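# Stack four magnet blocks from the heap into a tower

## Task

Take four of the magnet blocks from the pile and build a tidy single tower of them, each block sitting squarely on the one beneath, then open the grippers so the tower stands without being held.

## Robot and tools

Robot: two arms, left_arm and right_arm, each ending in a parallel two-finger gripper. The names do not match the sides of any camera picture. The fingers extend along the gripper's own +z axis and close toward each other along its y axis. The reported hand point lies between the finger pads, roughly 1 cm short of the tips.

Scene frame (used in every result): origin on the table surface midway between the arms, +z up, +x outward over the table, and left_arm sits toward +y. Each result line `left_arm: ...` | `right_arm: ...` gives end_effector_position in metres and end_effector_quat_wxyz. Printed positions may be somewhat wrong, worse when an arm reaches far.

Row format (shared by execute_actions and move): a single flat list of 14 numbers, each between -1 and 1, always covering both arms even if only one moves. Order: dx, dy, dz, rx, ry, rz, opening for left_arm, followed by the same seven for right_arm. dx..rz are an offset, not a pose: a displacement of the gripper expressed in that gripper's own axes, measured from the gripper's measured pose at the start of the action (for a call's first action or for move, the last pose a result reported). Scale: 1.0 equals 0.6 m of travel or 180 degrees; rx, ry, rz form one rotation vector. opening is absolute, not an offset: +1 fully open (0.094 m), -1 closed.

execute_actions(actions): actions is a list of up to 15 actions; each action is a list of up to 15 rows, each row run for one control step of 1/30 s. If fewer than 15 rows are given, the final row repeats until the action's 15 steps are done. Every row in an action is relative to that action's start pose, not to the preceding row. An empty list just returns the current state and images.

move(target, speed, blocking): target is one 14-number row as above (offsets from the last reported pose). Each gripper travels a straight line toward its target; both paths finish together, lasting between 0.5 and 10 s (cut off at 10 s if longer). speed is top path speed in m/s, 0.002 to 0.5, default 0.25; rotation is capped at twice that in rad/s. Grippers rotate the short way. Paths ignore obstacles and the other arm, and grippers may lag, drift, or overshoot the speed, especially near full arm extension. Faster contact and targets set deeper past a surface press harder. Openings are sent when the move begins. With blocking=false you get a result after 0.5 s while motion continues; you must call wait or stop before any new execute_actions or move. The result adds a "move:" line: done, off_target, moving, held or fault, plus limits (paced = the commanded pose was clipped; held = a safety check blocked some steps, after which the arm may surge fast), and each gripper's distance to its target. If only one arm is named, the other finished fine.

wait(seconds): 0 to 10 s; arms keep their last command; returns early if a running move finishes. stop(): brakes a running move (needs room to slow; fingers keep moving). zoom_image(camera, region): camera is cam_high, cam_low, cam_left_wrist or cam_right_wrist; region is [x0, y0, x1, y1] pixels from the top-left, max 504 by 504. Image sizes: cam_high and cam_low 504x504, wrist cameras 616x616, returned in that order. finished_scene(scene): pass the current scene number; it ends the scene irreversibly and reports success. The stack must already be complete and stable and the grippers released.

Controller behaviour: each control step, the commanded pose is limited to within 70 mm and 16 degrees of the measured pose; position wins over orientation if both can't be met. After an action an arm continues only to its last clipped pose, so big moves need several actions. Hand target lines show where each gripper is currently being driven. Arms tend to stop a centimetre or more low, and sending zeros can let them sag progressively; to hold an arm still, send the correcting offset back to its desired pose in a reply's first call, zeros afterward, aiming higher if it still droops. Elbows cannot fully straighten. A pose unreachable line means the clearance check altered or blocked that arm's command. Joint limits (rad): waist -2.618 to 3.054, shoulder 0 to 3.142, elbow 0 to 3.142, wrist pitch -1.571 to 1.571, wrist yaw -1.571 to 1.571, wrist roll -2.094 to 2.094.

Gripping: grip_measured is the finger opening on the command scale (the last Joint positions value is metres). Sensors may be off by about 1 mm. To hold a block, command roughly 0.03 below grip_measured; smaller gaps grip more gently. Pads push about 50 to 62 N each, with a brief spike at first contact. Joint torque readings include offsets, friction and noise, so they are only rough hints of load.

Hazards: the robot keeps executing its last command while a reply is being composed. Brief tugs on held items or pushes on loose ones may occur. Never drop, sweep, or knock anything off the table. Avoid slamming, hard pushes, and any collision or pressing between the two arms. Holding loads warms motors: MOTOR HOT appears at 75 °C, 90 °C triggers a 10 s stop of that arm, and 100 °C makes the arm go limp and drop; these appear as OVER-TEMPERATURE FAULT lines. Any FAULT halts that arm's motion. Smooth, efficient, quick motion is preferred.

Each tool is called in YAML: its name, and indented under it one key for each argument.

## Session

execute_actions:
  actions: []

Scene clock: 0.00 s.
left_arm: end_effector_position=(+0.4882, +0.0137, +0.3631) grip_measured=+1.000 end_effector_quat_wxyz=(+0.646, +0.631, +0.276, +0.330) | right_arm: end_effector_position=(+0.4803, -0.2115, +0.2944) grip_measured=+1.000 end_effector_quat_wxyz=(+0.204, -0.573, +0.650, -0.455)
Joint positions: left_arm=[-0.323  1.56   1.19   0.425  0.324  1.613  0.094] | right_arm=[ 0.224  1.741  1.702 -0.661  0.677 -1.387  0.094]
Joint velocities: left_arm=[ 0.017 -0.017  0.012 -0.081  0.007 -0.007  0.   ] | right_arm=[-0.002  0.007  0.012  0.022 -0.007 -0.037  0.   ]
Joint torques (N m, as the arm reports them, + toward a larger angle): no reading
Hand target (left_arm): +0.488, +0.014, +0.361; +0.644, +0.633, +0.281, +0.326
Hand target (right_arm): +0.479, -0.212, +0.296; +0.203, -0.572, +0.651, -0.455

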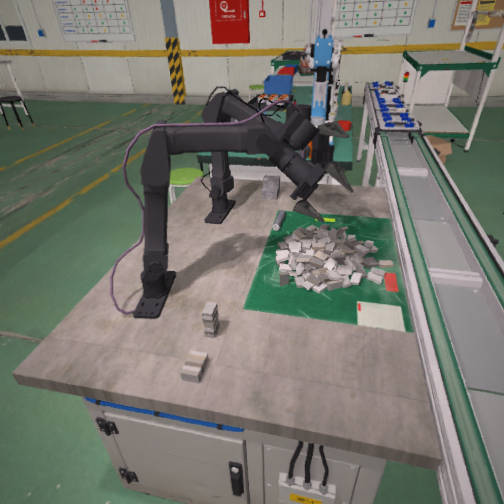

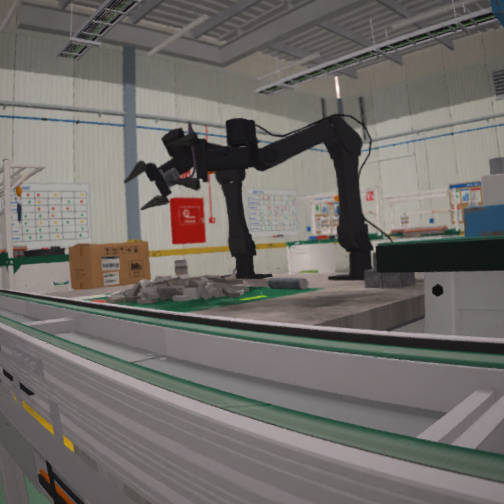

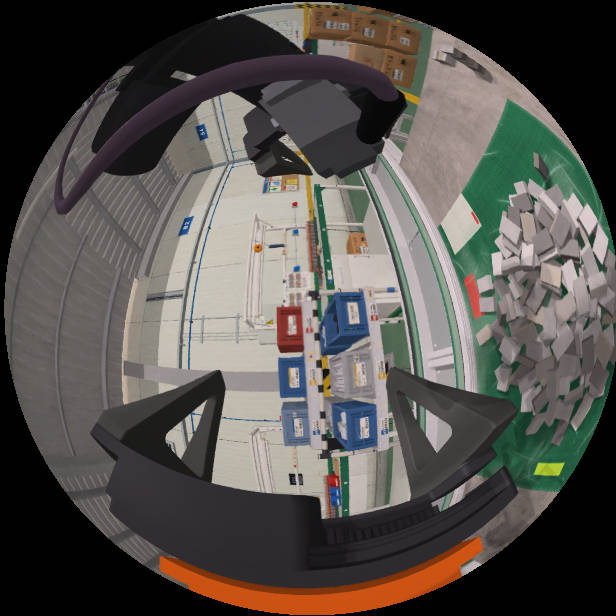

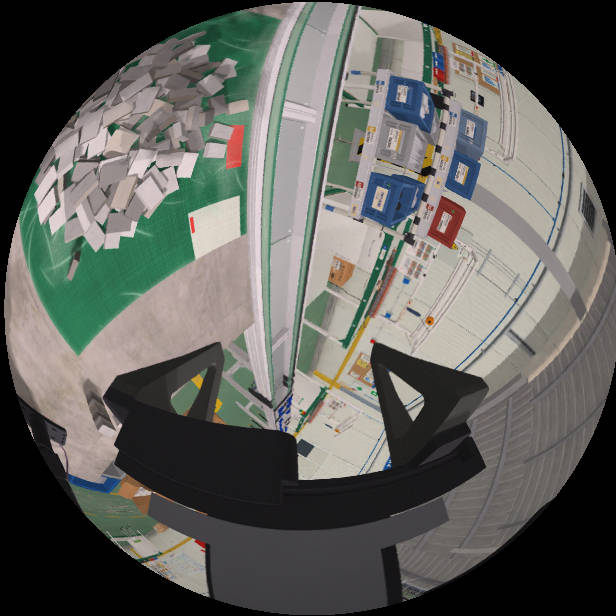

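move:
  target: [0.41,-0.003,-0.42,0,0.2,0,1,-0.124,0.279,-0.012,-0.329,0.147,0.414,-0.15]
  speed: 0.4

Scene clock: 7.83 s.
left_arm: end_effector_position=(+0.4469, +0.3581, +0.3774) grip_measured=+1.000 end_effector_quat_wxyz=(+0.519, +0.505, +0.443, +0.529) | right_arm: end_effector_position=(+0.4056, -0.1493, +0.1486) grip_measured=-0.148 end_effector_quat_wxyz=(+0.020, -0.011, +1.000, -0.003)
Joint positions: left_arm=[0.517 1.282 0.964 0.433 0.533 1.587 0.094] | right_arm=[ 0.171  2.191  2.206 -1.549  0.018  0.307  0.04 ]
Joint velocities: left_arm=[ 0.002 -0.007 -0.017 -0.007  0.022 -0.007  0.   ] | right_arm=[-0.007  0.002  0.007 -0.11   0.022  0.051  0.001]
Joint torques (N m, as the arm reports them, + toward a larger angle): left_arm=[ 0.36 -4.21  9.26  2.14  0.08 -0.17] | right_arm=[-0.67 -9.99  3.92  0.55 -0.16  0.09]
Hand target (left_arm): +0.450, +0.361, +0.370; +0.522, +0.505, +0.453, +0.517
Hand target (right_arm): +0.400, -0.152, +0.140; -0.000, -0.002, +1.000, -0.003
Off the commanded pose (left_arm): 0.016 m, 3 deg.
Off the commanded pose (right_arm): 0.010 m, 3 deg.
move: off_target (left_arm, right_arm)

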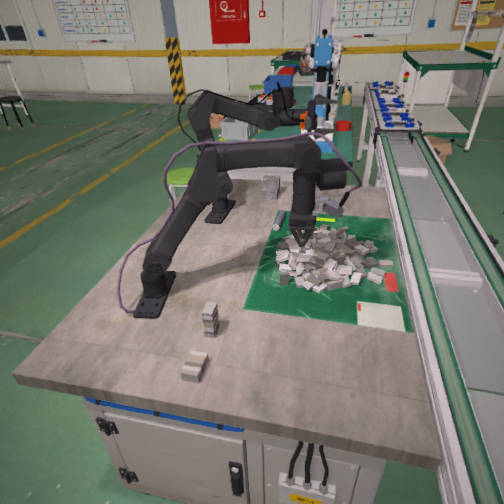

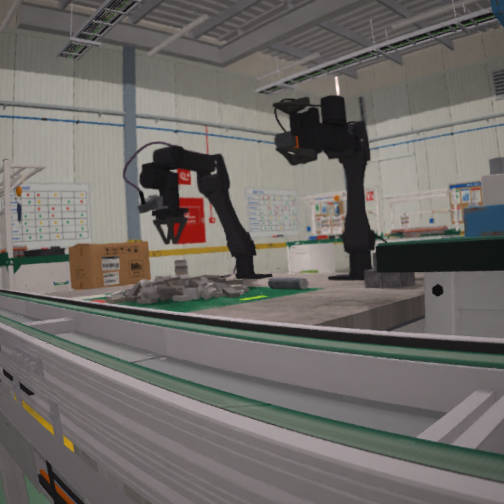

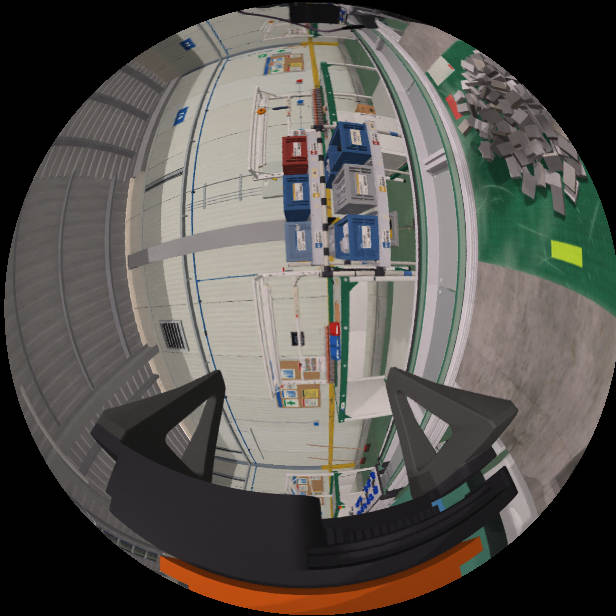

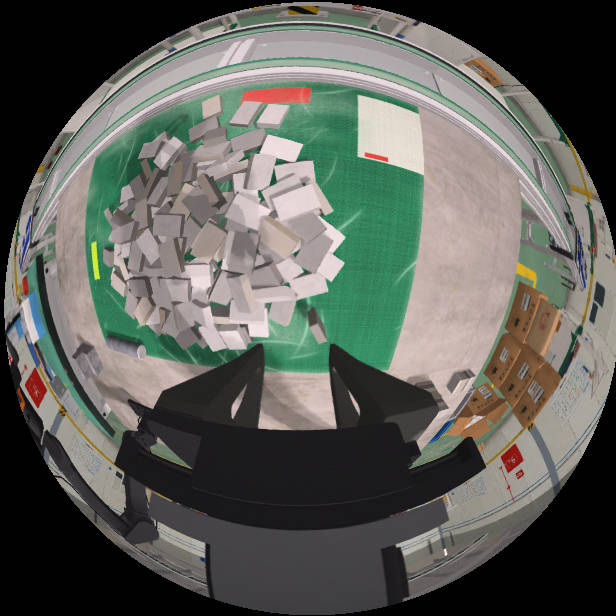

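zoom_image:
  camera: "cam_right_wrist"
  region: [170,80,400,360]

zoom_image:
  camera: "cam_high"
  region: [250,200,410,320]

Region (170, 80, 400, 360) of cam_right_wrist's 616x616 image, scaled by 1.800, with more detail than that image has; it fills the left 414 columns of this view, and the rest is white.

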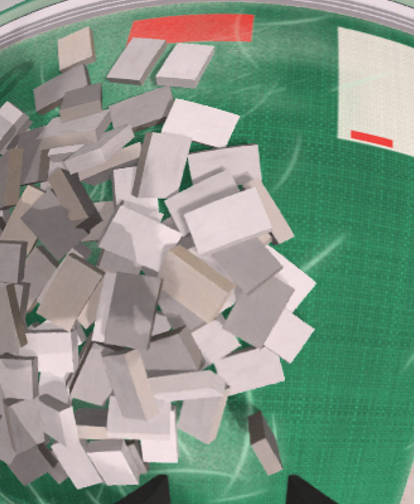

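Region (250, 200, 410, 320) of cam_high's 504x504 image, scaled by 3.150, with more detail than that image has; it fills the top 378 rows of this view, and the rest is white.

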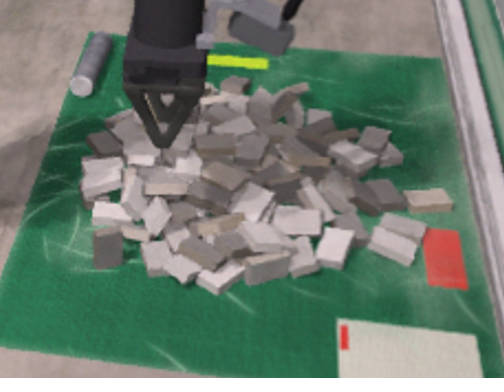

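zoom_image:
  camera: "cam_right_wrist"
  region: [240,220,370,350]

zoom_image:
  camera: "cam_right_wrist"
  region: [200,85,350,235]

Region (240, 220, 370, 350) of cam_right_wrist's 616x616 image, scaled by 3.877, with more detail than that image has.

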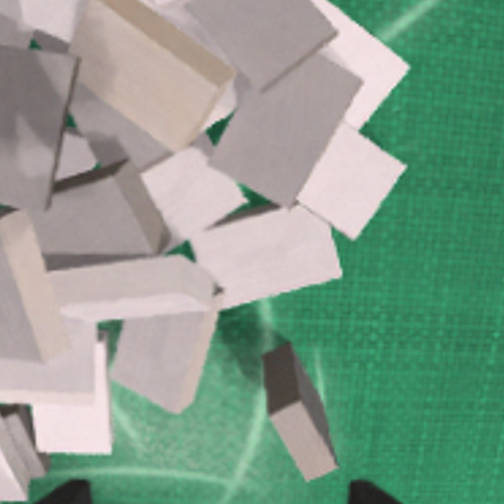

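Region (200, 85, 350, 235) of cam_right_wrist's 616x616 image, scaled by 3.360, with more detail than that image has.

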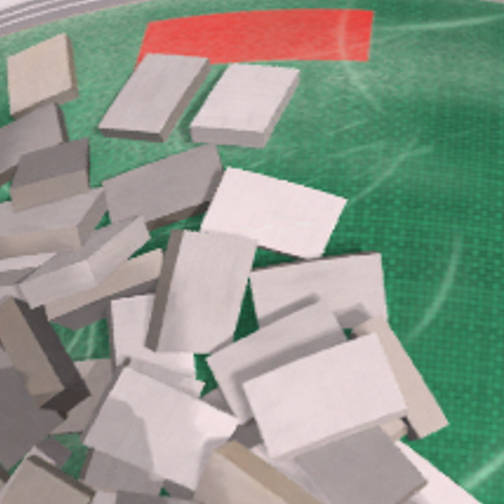

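move:
  target: [0,0,0,0,0,0,1,-0.39,0.11,0.118,0,0.013,0.13,-0.25]
  speed: 0.3

zoom_image:
  camera: "cam_right_wrist"
  region: [200,180,400,380]

Scene clock: 15.73 s.
left_arm: end_effector_position=(+0.4468, +0.3578, +0.3789) grip_measured=+1.000 end_effector_quat_wxyz=(+0.520, +0.504, +0.440, +0.531) | right_arm: end_effector_position=(+0.6334, -0.0745, +0.0814) grip_measured=-0.248 end_effector_quat_wxyz=(+0.295, +0.160, +0.930, +0.150)
Joint positions: left_arm=[0.517 1.282 0.964 0.439 0.534 1.587 0.094] | right_arm=[ 0.165  2.799  2.833 -0.932  0.016  0.66   0.035]
Joint velocities: left_arm=[-0.012 -0.012  0.007 -0.037  0.007 -0.022  0.   ] | right_arm=[-0.007  0.002 -0.012 -0.022 -0.022  0.022 -0.001]
Joint torques (N m, as the arm reports them, + toward a larger angle): left_arm=[-0.02 -5.8   8.97  2.14 -0.04  0.  ] | right_arm=[ -0.91 -13.41   8.33   1.92  -0.07   0.14]
Hand target (left_arm): +0.447, +0.358, +0.377; +0.519, +0.505, +0.443, +0.529
Hand target (right_arm): +0.639, -0.078, +0.086; +0.302, +0.167, +0.925, +0.157
Off the commanded pose (left_arm): 0.001 m, 0 deg.
Off the commanded pose (right_arm): 0.010 m, 39 deg; orientation clipped at the last step of the last action.
elbow stopped short (right arm): the move would have taken joint 3 (elbow) straighter than the controller allows; a more bent joint 3 avoids this.
move: off_target (right_arm); limits=paced

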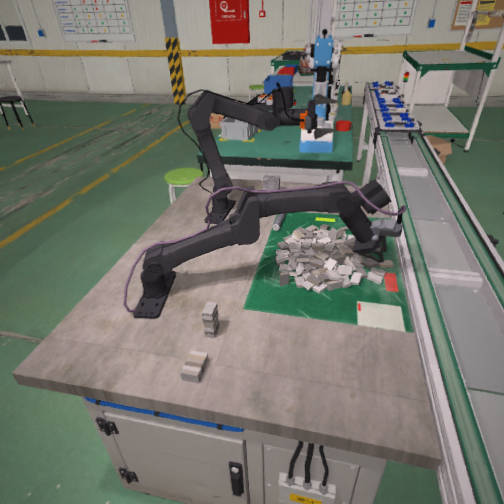

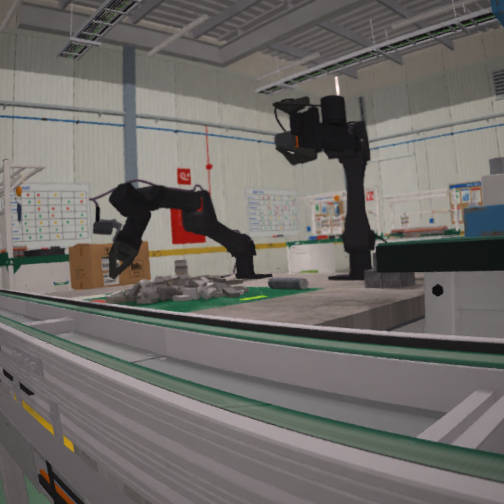

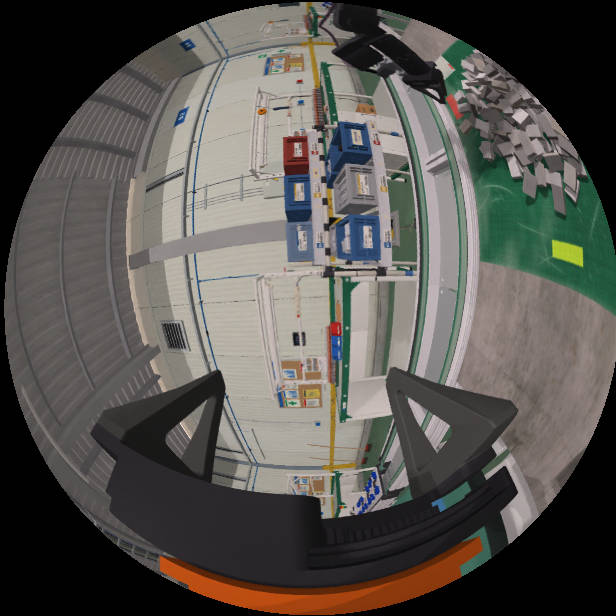

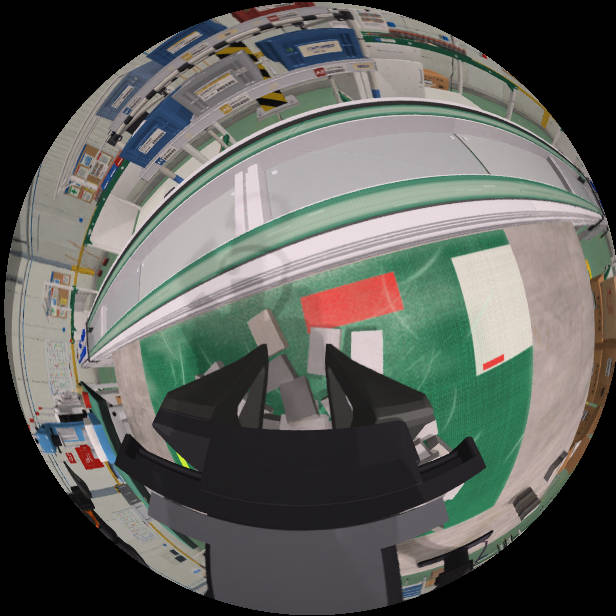

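Region (200, 180, 400, 380) of cam_right_wrist's 616x616 image, scaled by 2.520, with more detail than that image has.

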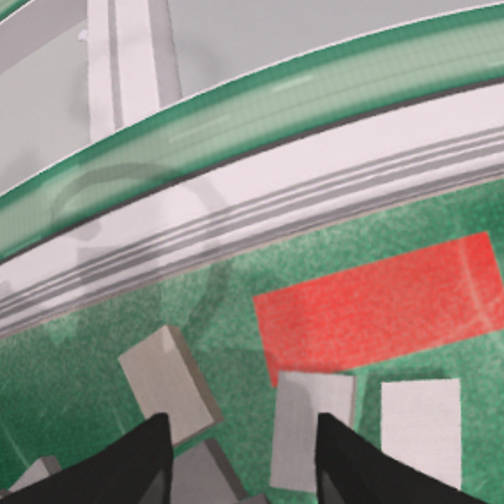

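move:
  target: [0,0,0,0,0,0,1,0.097,-0.1445,-0.14,0.196,0.104,0.27,-0.25]
  speed: 0.3

zoom_image:
  camera: "cam_right_wrist"
  region: [200,200,400,400]

Scene clock: 25.50 s.
left_arm: end_effector_position=(+0.4466, +0.3578, +0.3804) grip_measured=+1.000 end_effector_quat_wxyz=(+0.520, +0.504, +0.438, +0.533) | right_arm: end_effector_position=(+0.5192, -0.1441, +0.0685) grip_measured=-0.248 end_effector_quat_wxyz=(+0.056, +0.564, +0.822, +0.056)
Joint positions: left_arm=[0.517 1.282 0.964 0.446 0.534 1.587 0.094] | right_arm=[ 0.11   2.72   2.833 -1.525  0.014  1.47   0.035]
Joint velocities: left_arm=[ 0.017  0.007 -0.012  0.022  0.007 -0.007  0.   ] | right_arm=[ 0.002 -0.007 -0.012 -0.007  0.007  0.037  0.   ]
Joint torques (N m, as the arm reports them, + toward a larger angle): left_arm=[-0.02 -5.79  8.95  2.14 -0.04  0.  ] | right_arm=[ -0.61 -14.55   7.47   0.71  -0.08   0.09]
Hand target (left_arm): +0.447, +0.358, +0.379; +0.520, +0.504, +0.440, +0.531
Hand target (right_arm): +0.520, -0.147, +0.085; +0.062, +0.570, +0.816, +0.069
Off the commanded pose (left_arm): 0.002 m, 0 deg.
Off the commanded pose (right_arm): 0.017 m, 9 deg.
elbow stopped short (right arm): the move would have taken joint 3 (elbow) straighter than the controller allows; a more bent joint 3 avoids this.
move: off_target (right_arm)

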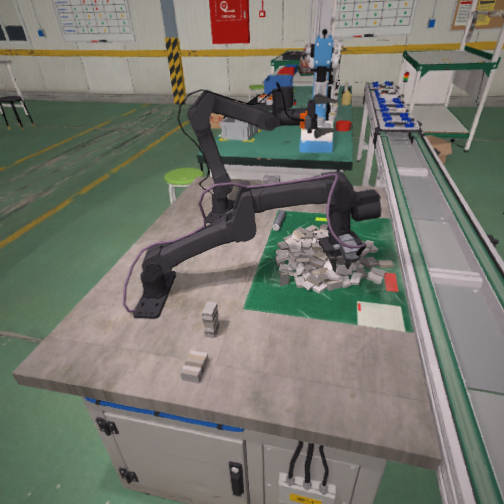

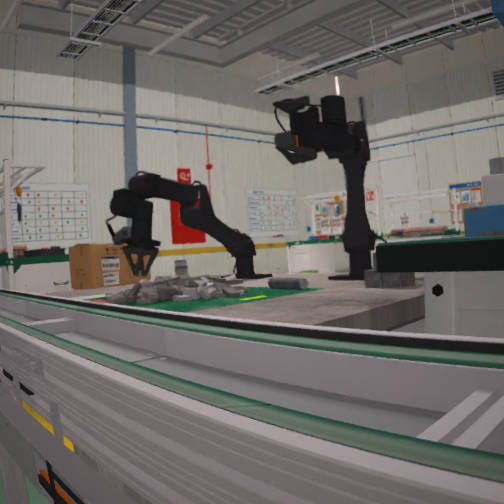

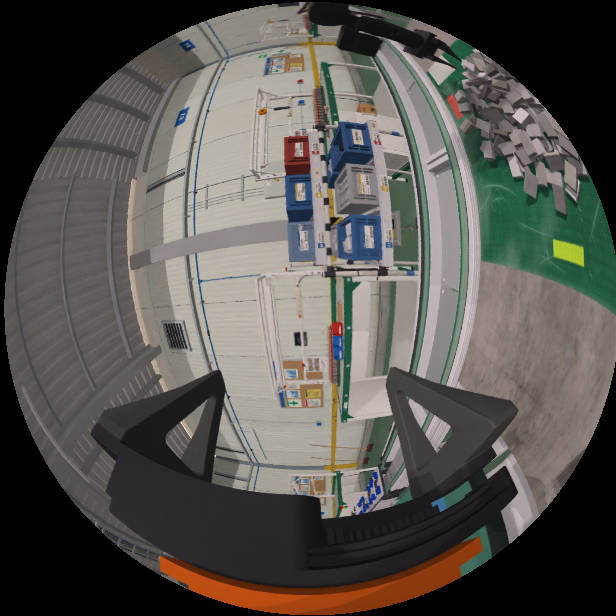

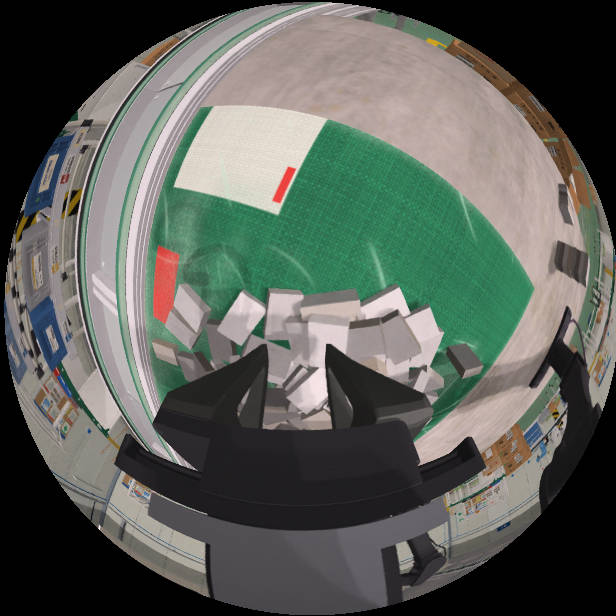

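Region (200, 200, 400, 400) of cam_right_wrist's 616x616 image, scaled by 2.520, with more detail than that image has.

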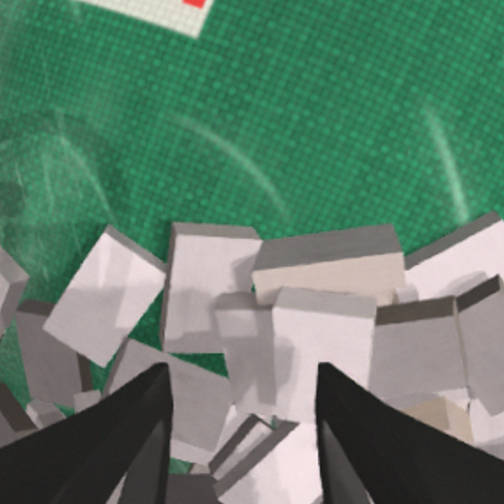

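move:
  target: [0,0,0,0,0,0,1,0,-0.03,-0.012,0.049,0.009,0,-0.3]
  speed: 0.1

zoom_image:
  camera: "cam_right_wrist"
  region: [220,260,380,420]

Scene clock: 29.07 s.
left_arm: end_effector_position=(+0.4464, +0.3577, +0.3818) grip_measured=+1.000 end_effector_quat_wxyz=(+0.521, +0.503, +0.435, +0.535) | right_arm: end_effector_position=(+0.5081, -0.1462, +0.0705) grip_measured=-0.298 end_effector_quat_wxyz=(+0.042, +0.565, +0.823, +0.044)
Joint positions: left_arm=[0.517 1.282 0.964 0.453 0.534 1.587 0.094] | right_arm=[ 0.11   2.688  2.782 -1.544  0.008  1.473  0.033]
Joint velocities: left_arm=[-0.007  0.002 -0.012 -0.037 -0.022  0.066  0.   ] | right_arm=[-0.017  0.002 -0.007 -0.007 -0.051  0.022  0.   ]
Joint torques (N m, as the arm reports them, + toward a larger angle): left_arm=[-0.02 -5.79  8.96  2.13 -0.04  0.  ] | right_arm=[ -0.68 -14.28   3.85   0.64  -0.12  -0.06]
Hand target (left_arm): +0.447, +0.358, +0.380; +0.520, +0.504, +0.438, +0.533
Hand target (right_arm): +0.501, -0.151, +0.072; +0.032, +0.565, +0.824, +0.036
Off the commanded pose (left_arm): 0.001 m, 0 deg.
Off the commanded pose (right_arm): 0.008 m, 7 deg.
elbow stopped short (right arm): the move would have taken joint 3 (elbow) straighter than the controller allows; a more bent joint 3 avoids this.
joint sent to its limit (right arm) — the command would take joint 4 (wrist pitch) past its lower limit, so that joint was sent only as far as its limit.
move: off_target (right_arm)

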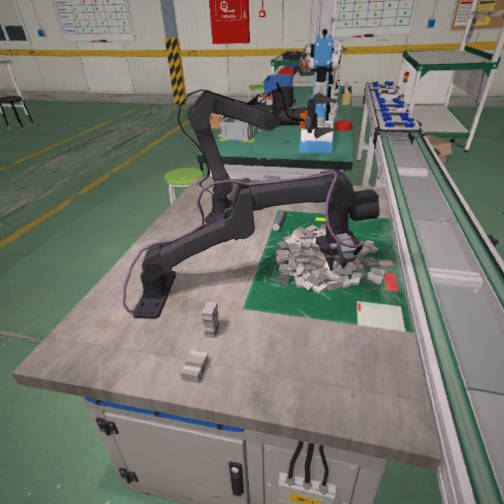

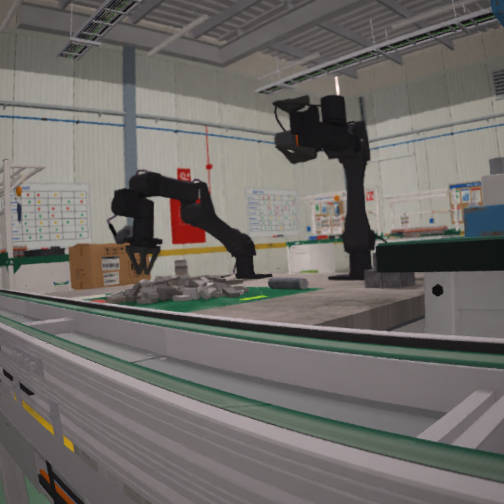

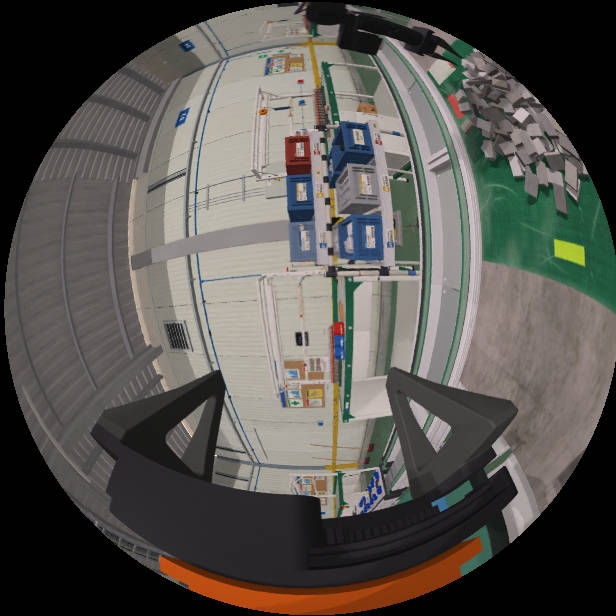

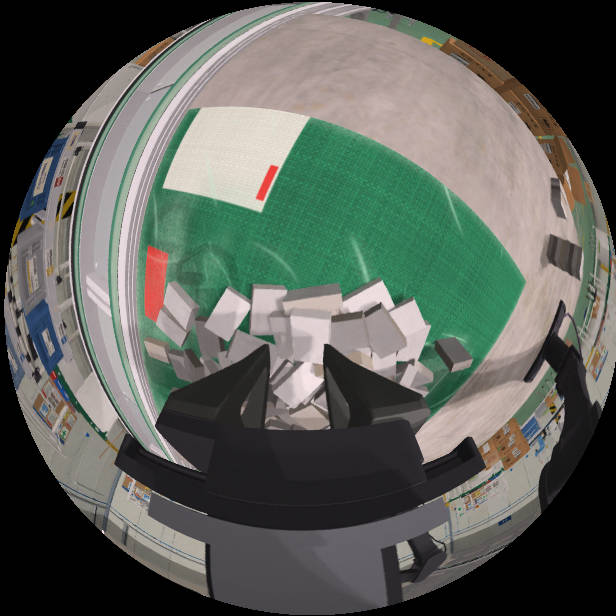

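Region (220, 260, 380, 420) of cam_right_wrist's 616x616 image, scaled by 3.150, with more detail than that image has.

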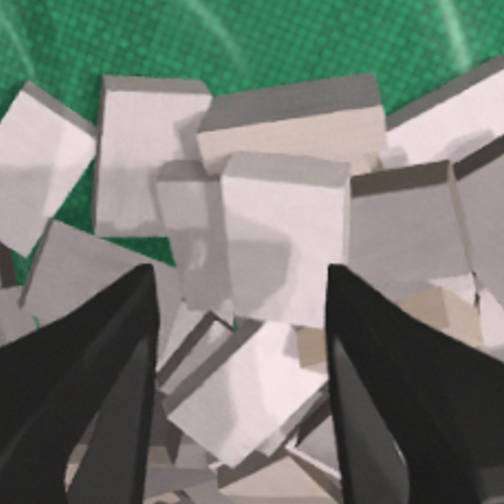

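move:
  target: [0,0,0,0,0,0,1,0.043,-0.132,-0.015,0.038,0.006,0.05,-0.3]
  speed: 0.2

zoom_image:
  camera: "cam_right_wrist"
  region: [200,220,400,420]

Scene clock: 34.43 s.
left_arm: end_effector_position=(+0.4463, +0.3576, +0.3833) grip_measured=+1.000 end_effector_quat_wxyz=(+0.521, +0.502, +0.433, +0.537) | right_arm: end_effector_position=(+0.4289, -0.1537, +0.0687) grip_measured=-0.298 end_effector_quat_wxyz=(-0.000, +0.628, +0.779, +0.002)
Joint positions: left_arm=[0.517 1.282 0.964 0.459 0.534 1.587 0.094] | right_arm=[ 0.136  2.294  2.056 -1.33  -0.003  1.652  0.033]
Joint velocities: left_arm=[ 0.002  0.012  0.012 -0.051 -0.022  0.051  0.   ] | right_arm=[-0.022 -0.017  0.007 -0.051  0.037 -0.051 -0.001]
Joint torques (N m, as the arm reports them, + toward a larger angle): left_arm=[-0.01 -5.79  8.95  2.13 -0.04  0.  ] | right_arm=[  0.69 -12.54   3.98   0.67  -0.07   0.12]
Hand target (left_arm): +0.446, +0.358, +0.382; +0.521, +0.503, +0.435, +0.535
Hand target (right_arm): +0.424, -0.151, +0.070; -0.003, +0.629, +0.778, +0.003
Off the commanded pose (left_arm): 0.001 m, 0 deg.
Off the commanded pose (right_arm): 0.006 m, 0 deg.
move: done

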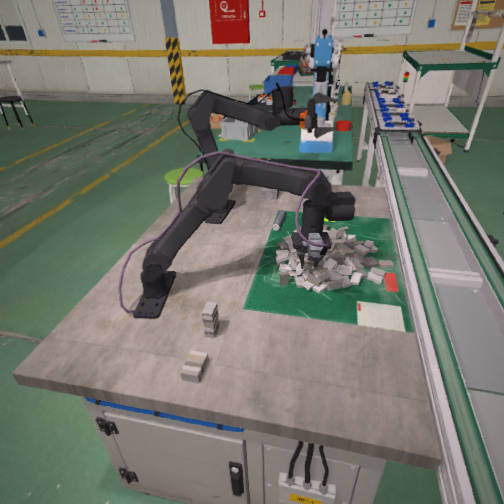

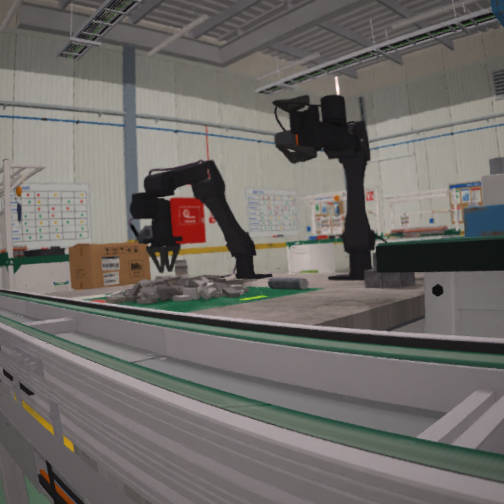

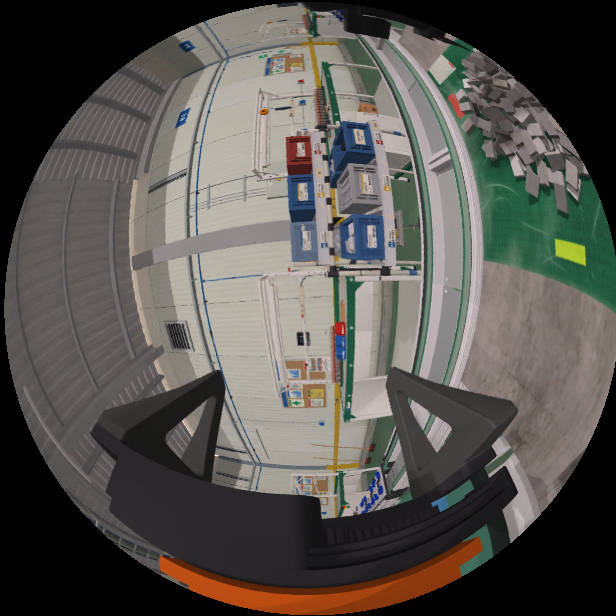

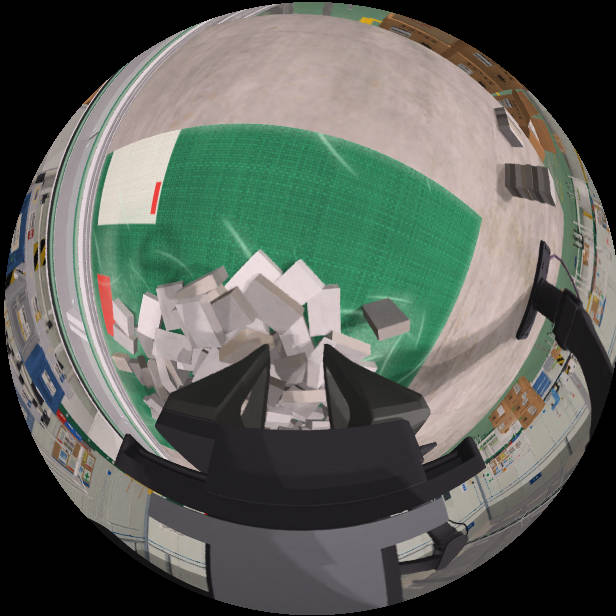

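Region (200, 220, 400, 420) of cam_right_wrist's 616x616 image, scaled by 2.520, with more detail than that image has.

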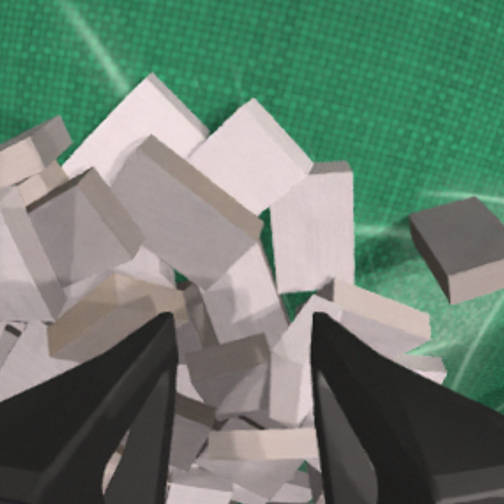

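move:
  target: [0,0,0,0,0,0,1,-0.027,0.02,0.025,0,0,-0.283,-0.3]
  speed: 0.3

zoom_image:
  camera: "cam_right_wrist"
  region: [220,240,380,400]

Scene clock: 39.53 s.
left_arm: end_effector_position=(+0.4461, +0.3575, +0.3847) grip_measured=+1.000 end_effector_quat_wxyz=(+0.522, +0.501, +0.431, +0.539) | right_arm: end_effector_position=(+0.4339, -0.1651, +0.0520) grip_measured=-0.298 end_effector_quat_wxyz=(-0.010, +0.233, +0.972, -0.004)
Joint positions: left_arm=[0.517 1.282 0.964 0.466 0.534 1.587 0.094] | right_arm=[ 0.109  2.333  2.056 -1.315 -0.003  0.739  0.033]
Joint velocities: left_arm=[ 0.002 -0.007  0.007  0.022 -0.007  0.022  0.   ] | right_arm=[ 0.002 -0.012 -0.007 -0.037 -0.022  0.022 -0.   ]
Joint torques (N m, as the arm reports them, + toward a larger angle): left_arm=[-0.02 -5.79  8.95  2.13 -0.04  0.  ] | right_arm=[ -1.   -10.26   7.87   0.58  -0.05  -0.03]
Hand target (left_arm): +0.446, +0.358, +0.383; +0.521, +0.502, +0.433, +0.537
Hand target (right_arm): +0.444, -0.167, +0.054; +0.001, +0.232, +0.973, +0.002
Off the commanded pose (left_arm): 0.001 m, 0 deg.
Off the commanded pose (right_arm): 0.011 m, 1 deg.
move: off_target (right_arm)

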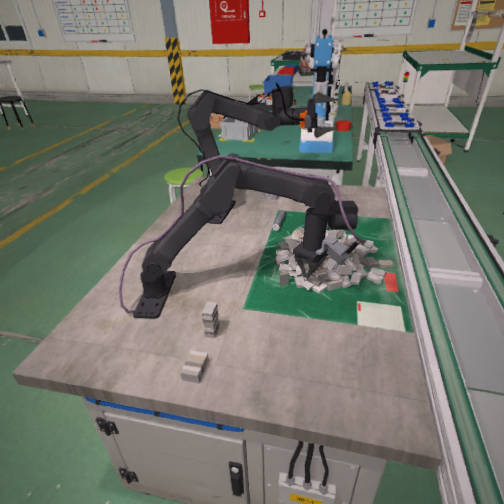

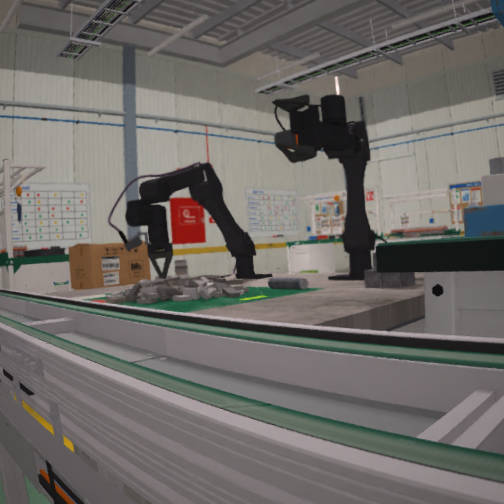

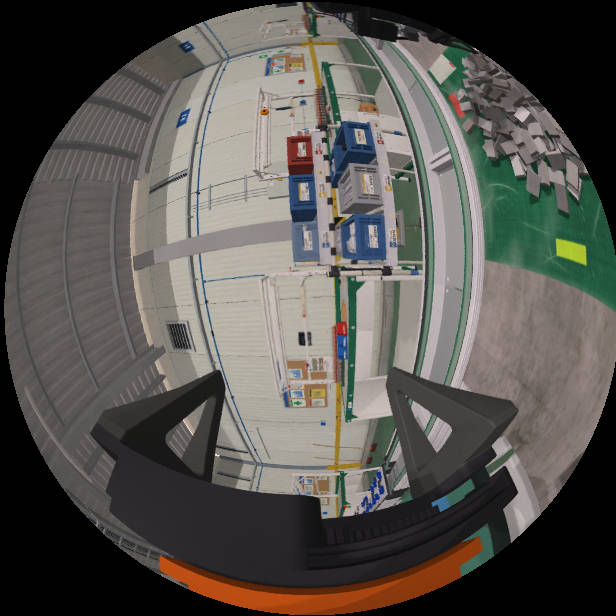

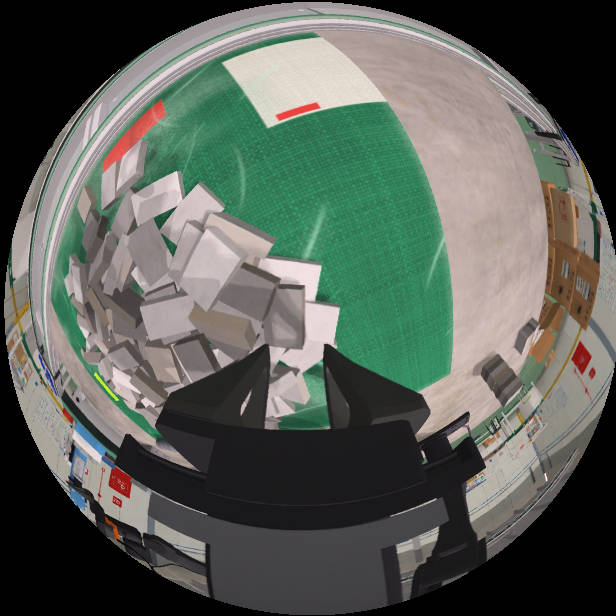

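Region (220, 240, 380, 400) of cam_right_wrist's 616x616 image, scaled by 3.150, with more detail than that image has.

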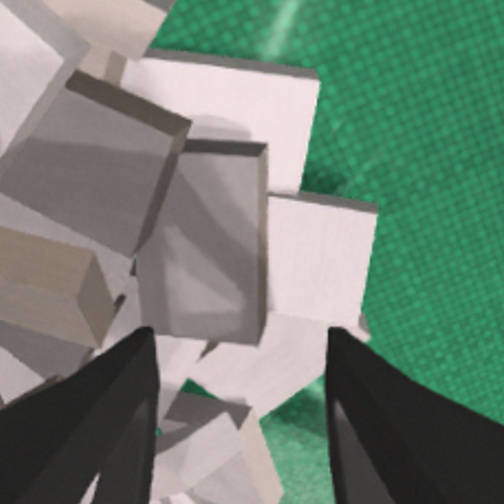

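move:
  target: [0,0,0,0,0,0,1,-0.018,0.02,0.02,-0.003,-0.007,0,-0.38]
  speed: 0.1

zoom_image:
  camera: "cam_right_wrist"
  region: [220,240,380,400]

Scene clock: 42.57 s.
left_arm: end_effector_position=(+0.4459, +0.3574, +0.3861) grip_measured=+1.000 end_effector_quat_wxyz=(+0.522, +0.501, +0.429, +0.541) | right_arm: end_effector_position=(+0.4401, -0.1634, +0.0387) grip_measured=-0.378 end_effector_quat_wxyz=(-0.011, +0.232, +0.973, -0.004)
Joint positions: left_arm=[0.517 1.282 0.964 0.472 0.534 1.587 0.094] | right_arm=[ 0.109  2.371  2.069 -1.292 -0.003  0.736  0.029]
Joint velocities: left_arm=[-0.002 -0.017 -0.012 -0.037  0.007  0.022  0.   ] | right_arm=[-0.002 -0.012  0.007 -0.081  0.022  0.11   0.   ]
Joint torques (N m, as the arm reports them, + toward a larger angle): left_arm=[-0.02 -5.78  8.95  2.12 -0.04  0.  ] | right_arm=[  0.74 -10.55   7.59   0.59   0.02   0.07]
Hand target (left_arm): +0.446, +0.357, +0.385; +0.522, +0.501, +0.431, +0.539
Hand target (right_arm): +0.448, -0.159, +0.040; +0.002, +0.233, +0.972, -0.002
Off the commanded pose (left_arm): 0.001 m, 0 deg.
Off the commanded pose (right_arm): 0.010 m, 1 deg.
move: done

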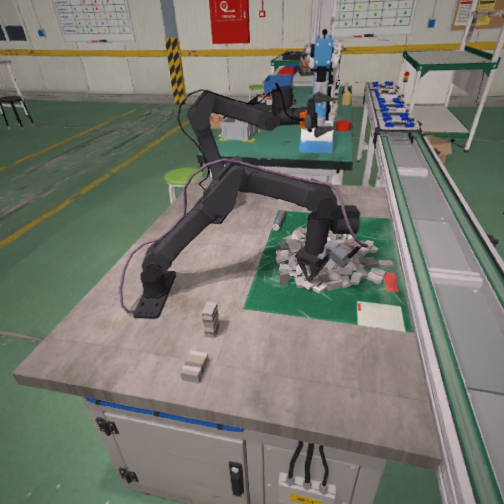

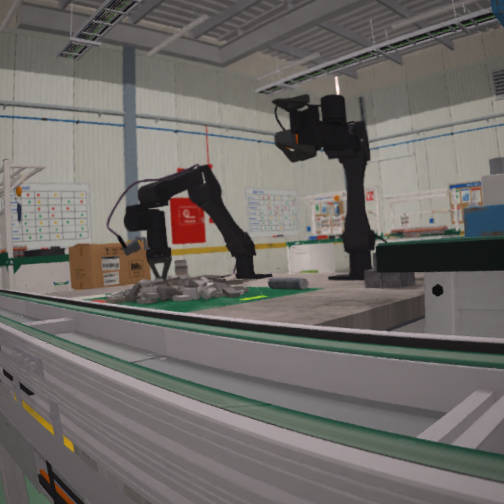

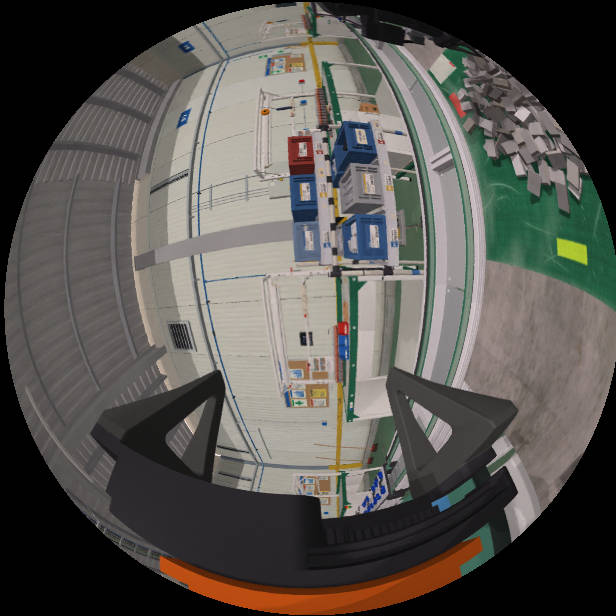

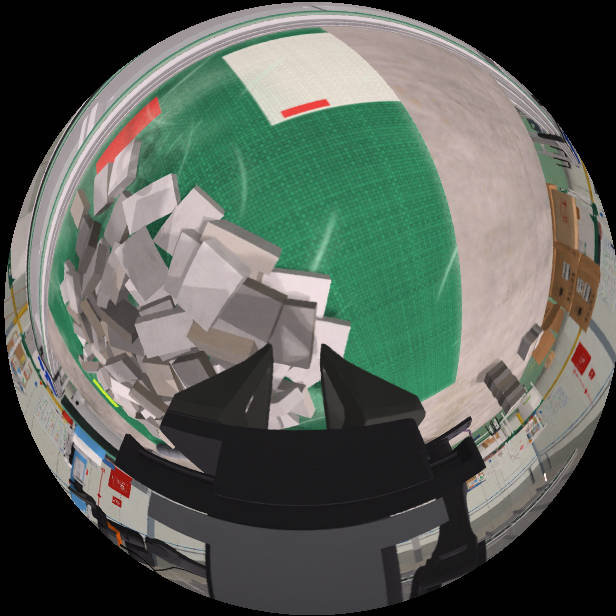

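Region (220, 240, 380, 400) of cam_right_wrist's 616x616 image, scaled by 3.150, with more detail than that image has.

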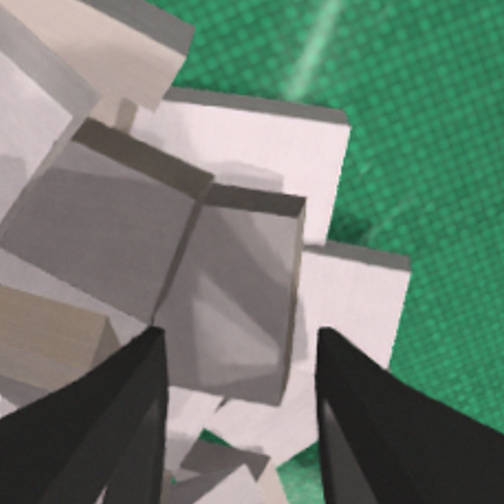

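execute_actions:
  actions:
    - [[0,0,0,0,0,0,1,0,0.024,-0.002,0,0,0,-0.38],[0,0,0,0,0,0,1,0,0.024,-0.002,0,0,0,-0.38],[0,0,0,0,0,0,1,0,0.024,-0.002,0,0,0,-0.38],[0,0,0,0,0,0,1,0,0.024,-0.002,0,0,0,-0.38],[0,0,0,0,0,0,1,0,0.016,-0.002,0,0,0,-0.38]]

zoom_image:
  camera: "cam_right_wrist"
  region: [220,240,380,400]

Scene clock: 45.43 s.
left_arm: end_effector_position=(+0.4457, +0.3573, +0.3874) grip_measured=+1.000 end_effector_quat_wxyz=(+0.523, +0.500, +0.426, +0.543) | right_arm: end_effector_position=(+0.4421, -0.1612, +0.0394) grip_measured=-0.378 end_effector_quat_wxyz=(-0.013, +0.233, +0.972, -0.009)
Joint positions: left_arm=[0.517 1.282 0.964 0.478 0.534 1.587 0.094] | right_arm=[ 0.114  2.396  2.115 -1.322  0.002  0.744  0.029]
Joint velocities: left_arm=[-0.007 -0.012 -0.002  0.007 -0.051 -0.022  0.   ] | right_arm=[ 0.037 -0.012 -0.002  0.007  0.081 -0.051 -0.001]
Joint torques (N m, as the arm reports them, + toward a larger angle): left_arm=[-0.02 -5.77  8.94  2.08 -0.04  0.  ] | right_arm=[  0.92 -11.19   6.68   0.5   -0.09   0.08]
Hand target (left_arm): +0.446, +0.357, +0.386; +0.522, +0.501, +0.429, +0.541
Hand target (right_arm): +0.444, -0.155, +0.040; -0.011, +0.232, +0.973, -0.004
Off the commanded pose (left_arm): 0.001 m, 0 deg.
Off the commanded pose (right_arm): 0.007 m, 1 deg.

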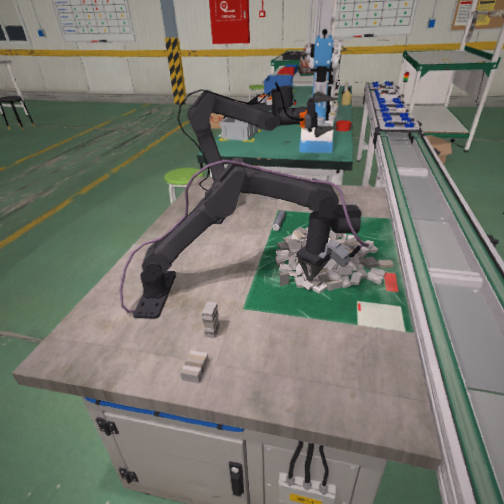

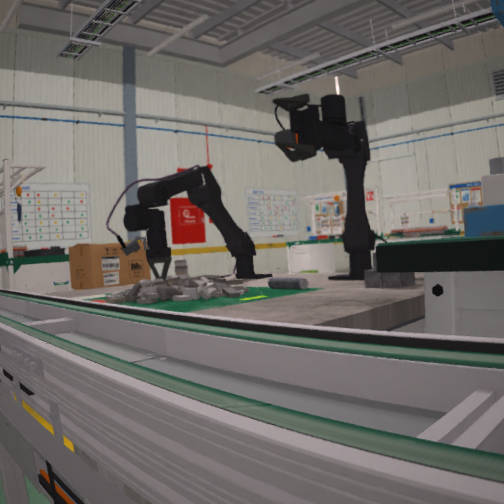

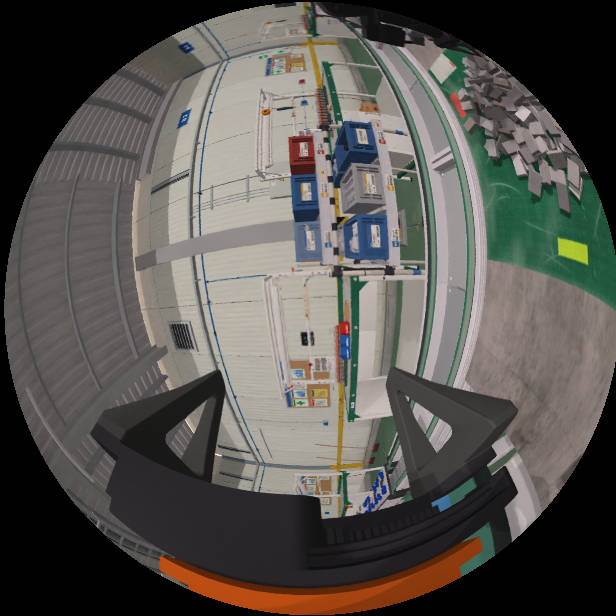

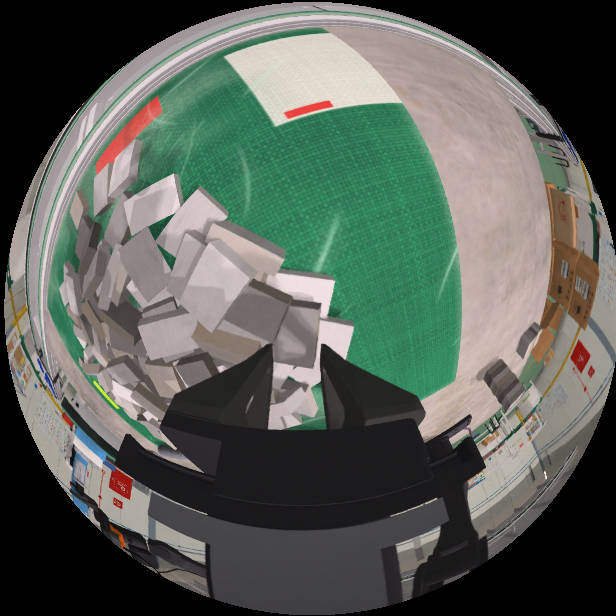

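Region (220, 240, 380, 400) of cam_right_wrist's 616x616 image, scaled by 3.150, with more detail than that image has.

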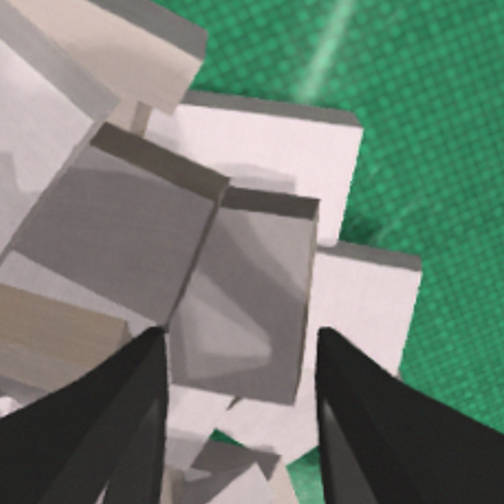

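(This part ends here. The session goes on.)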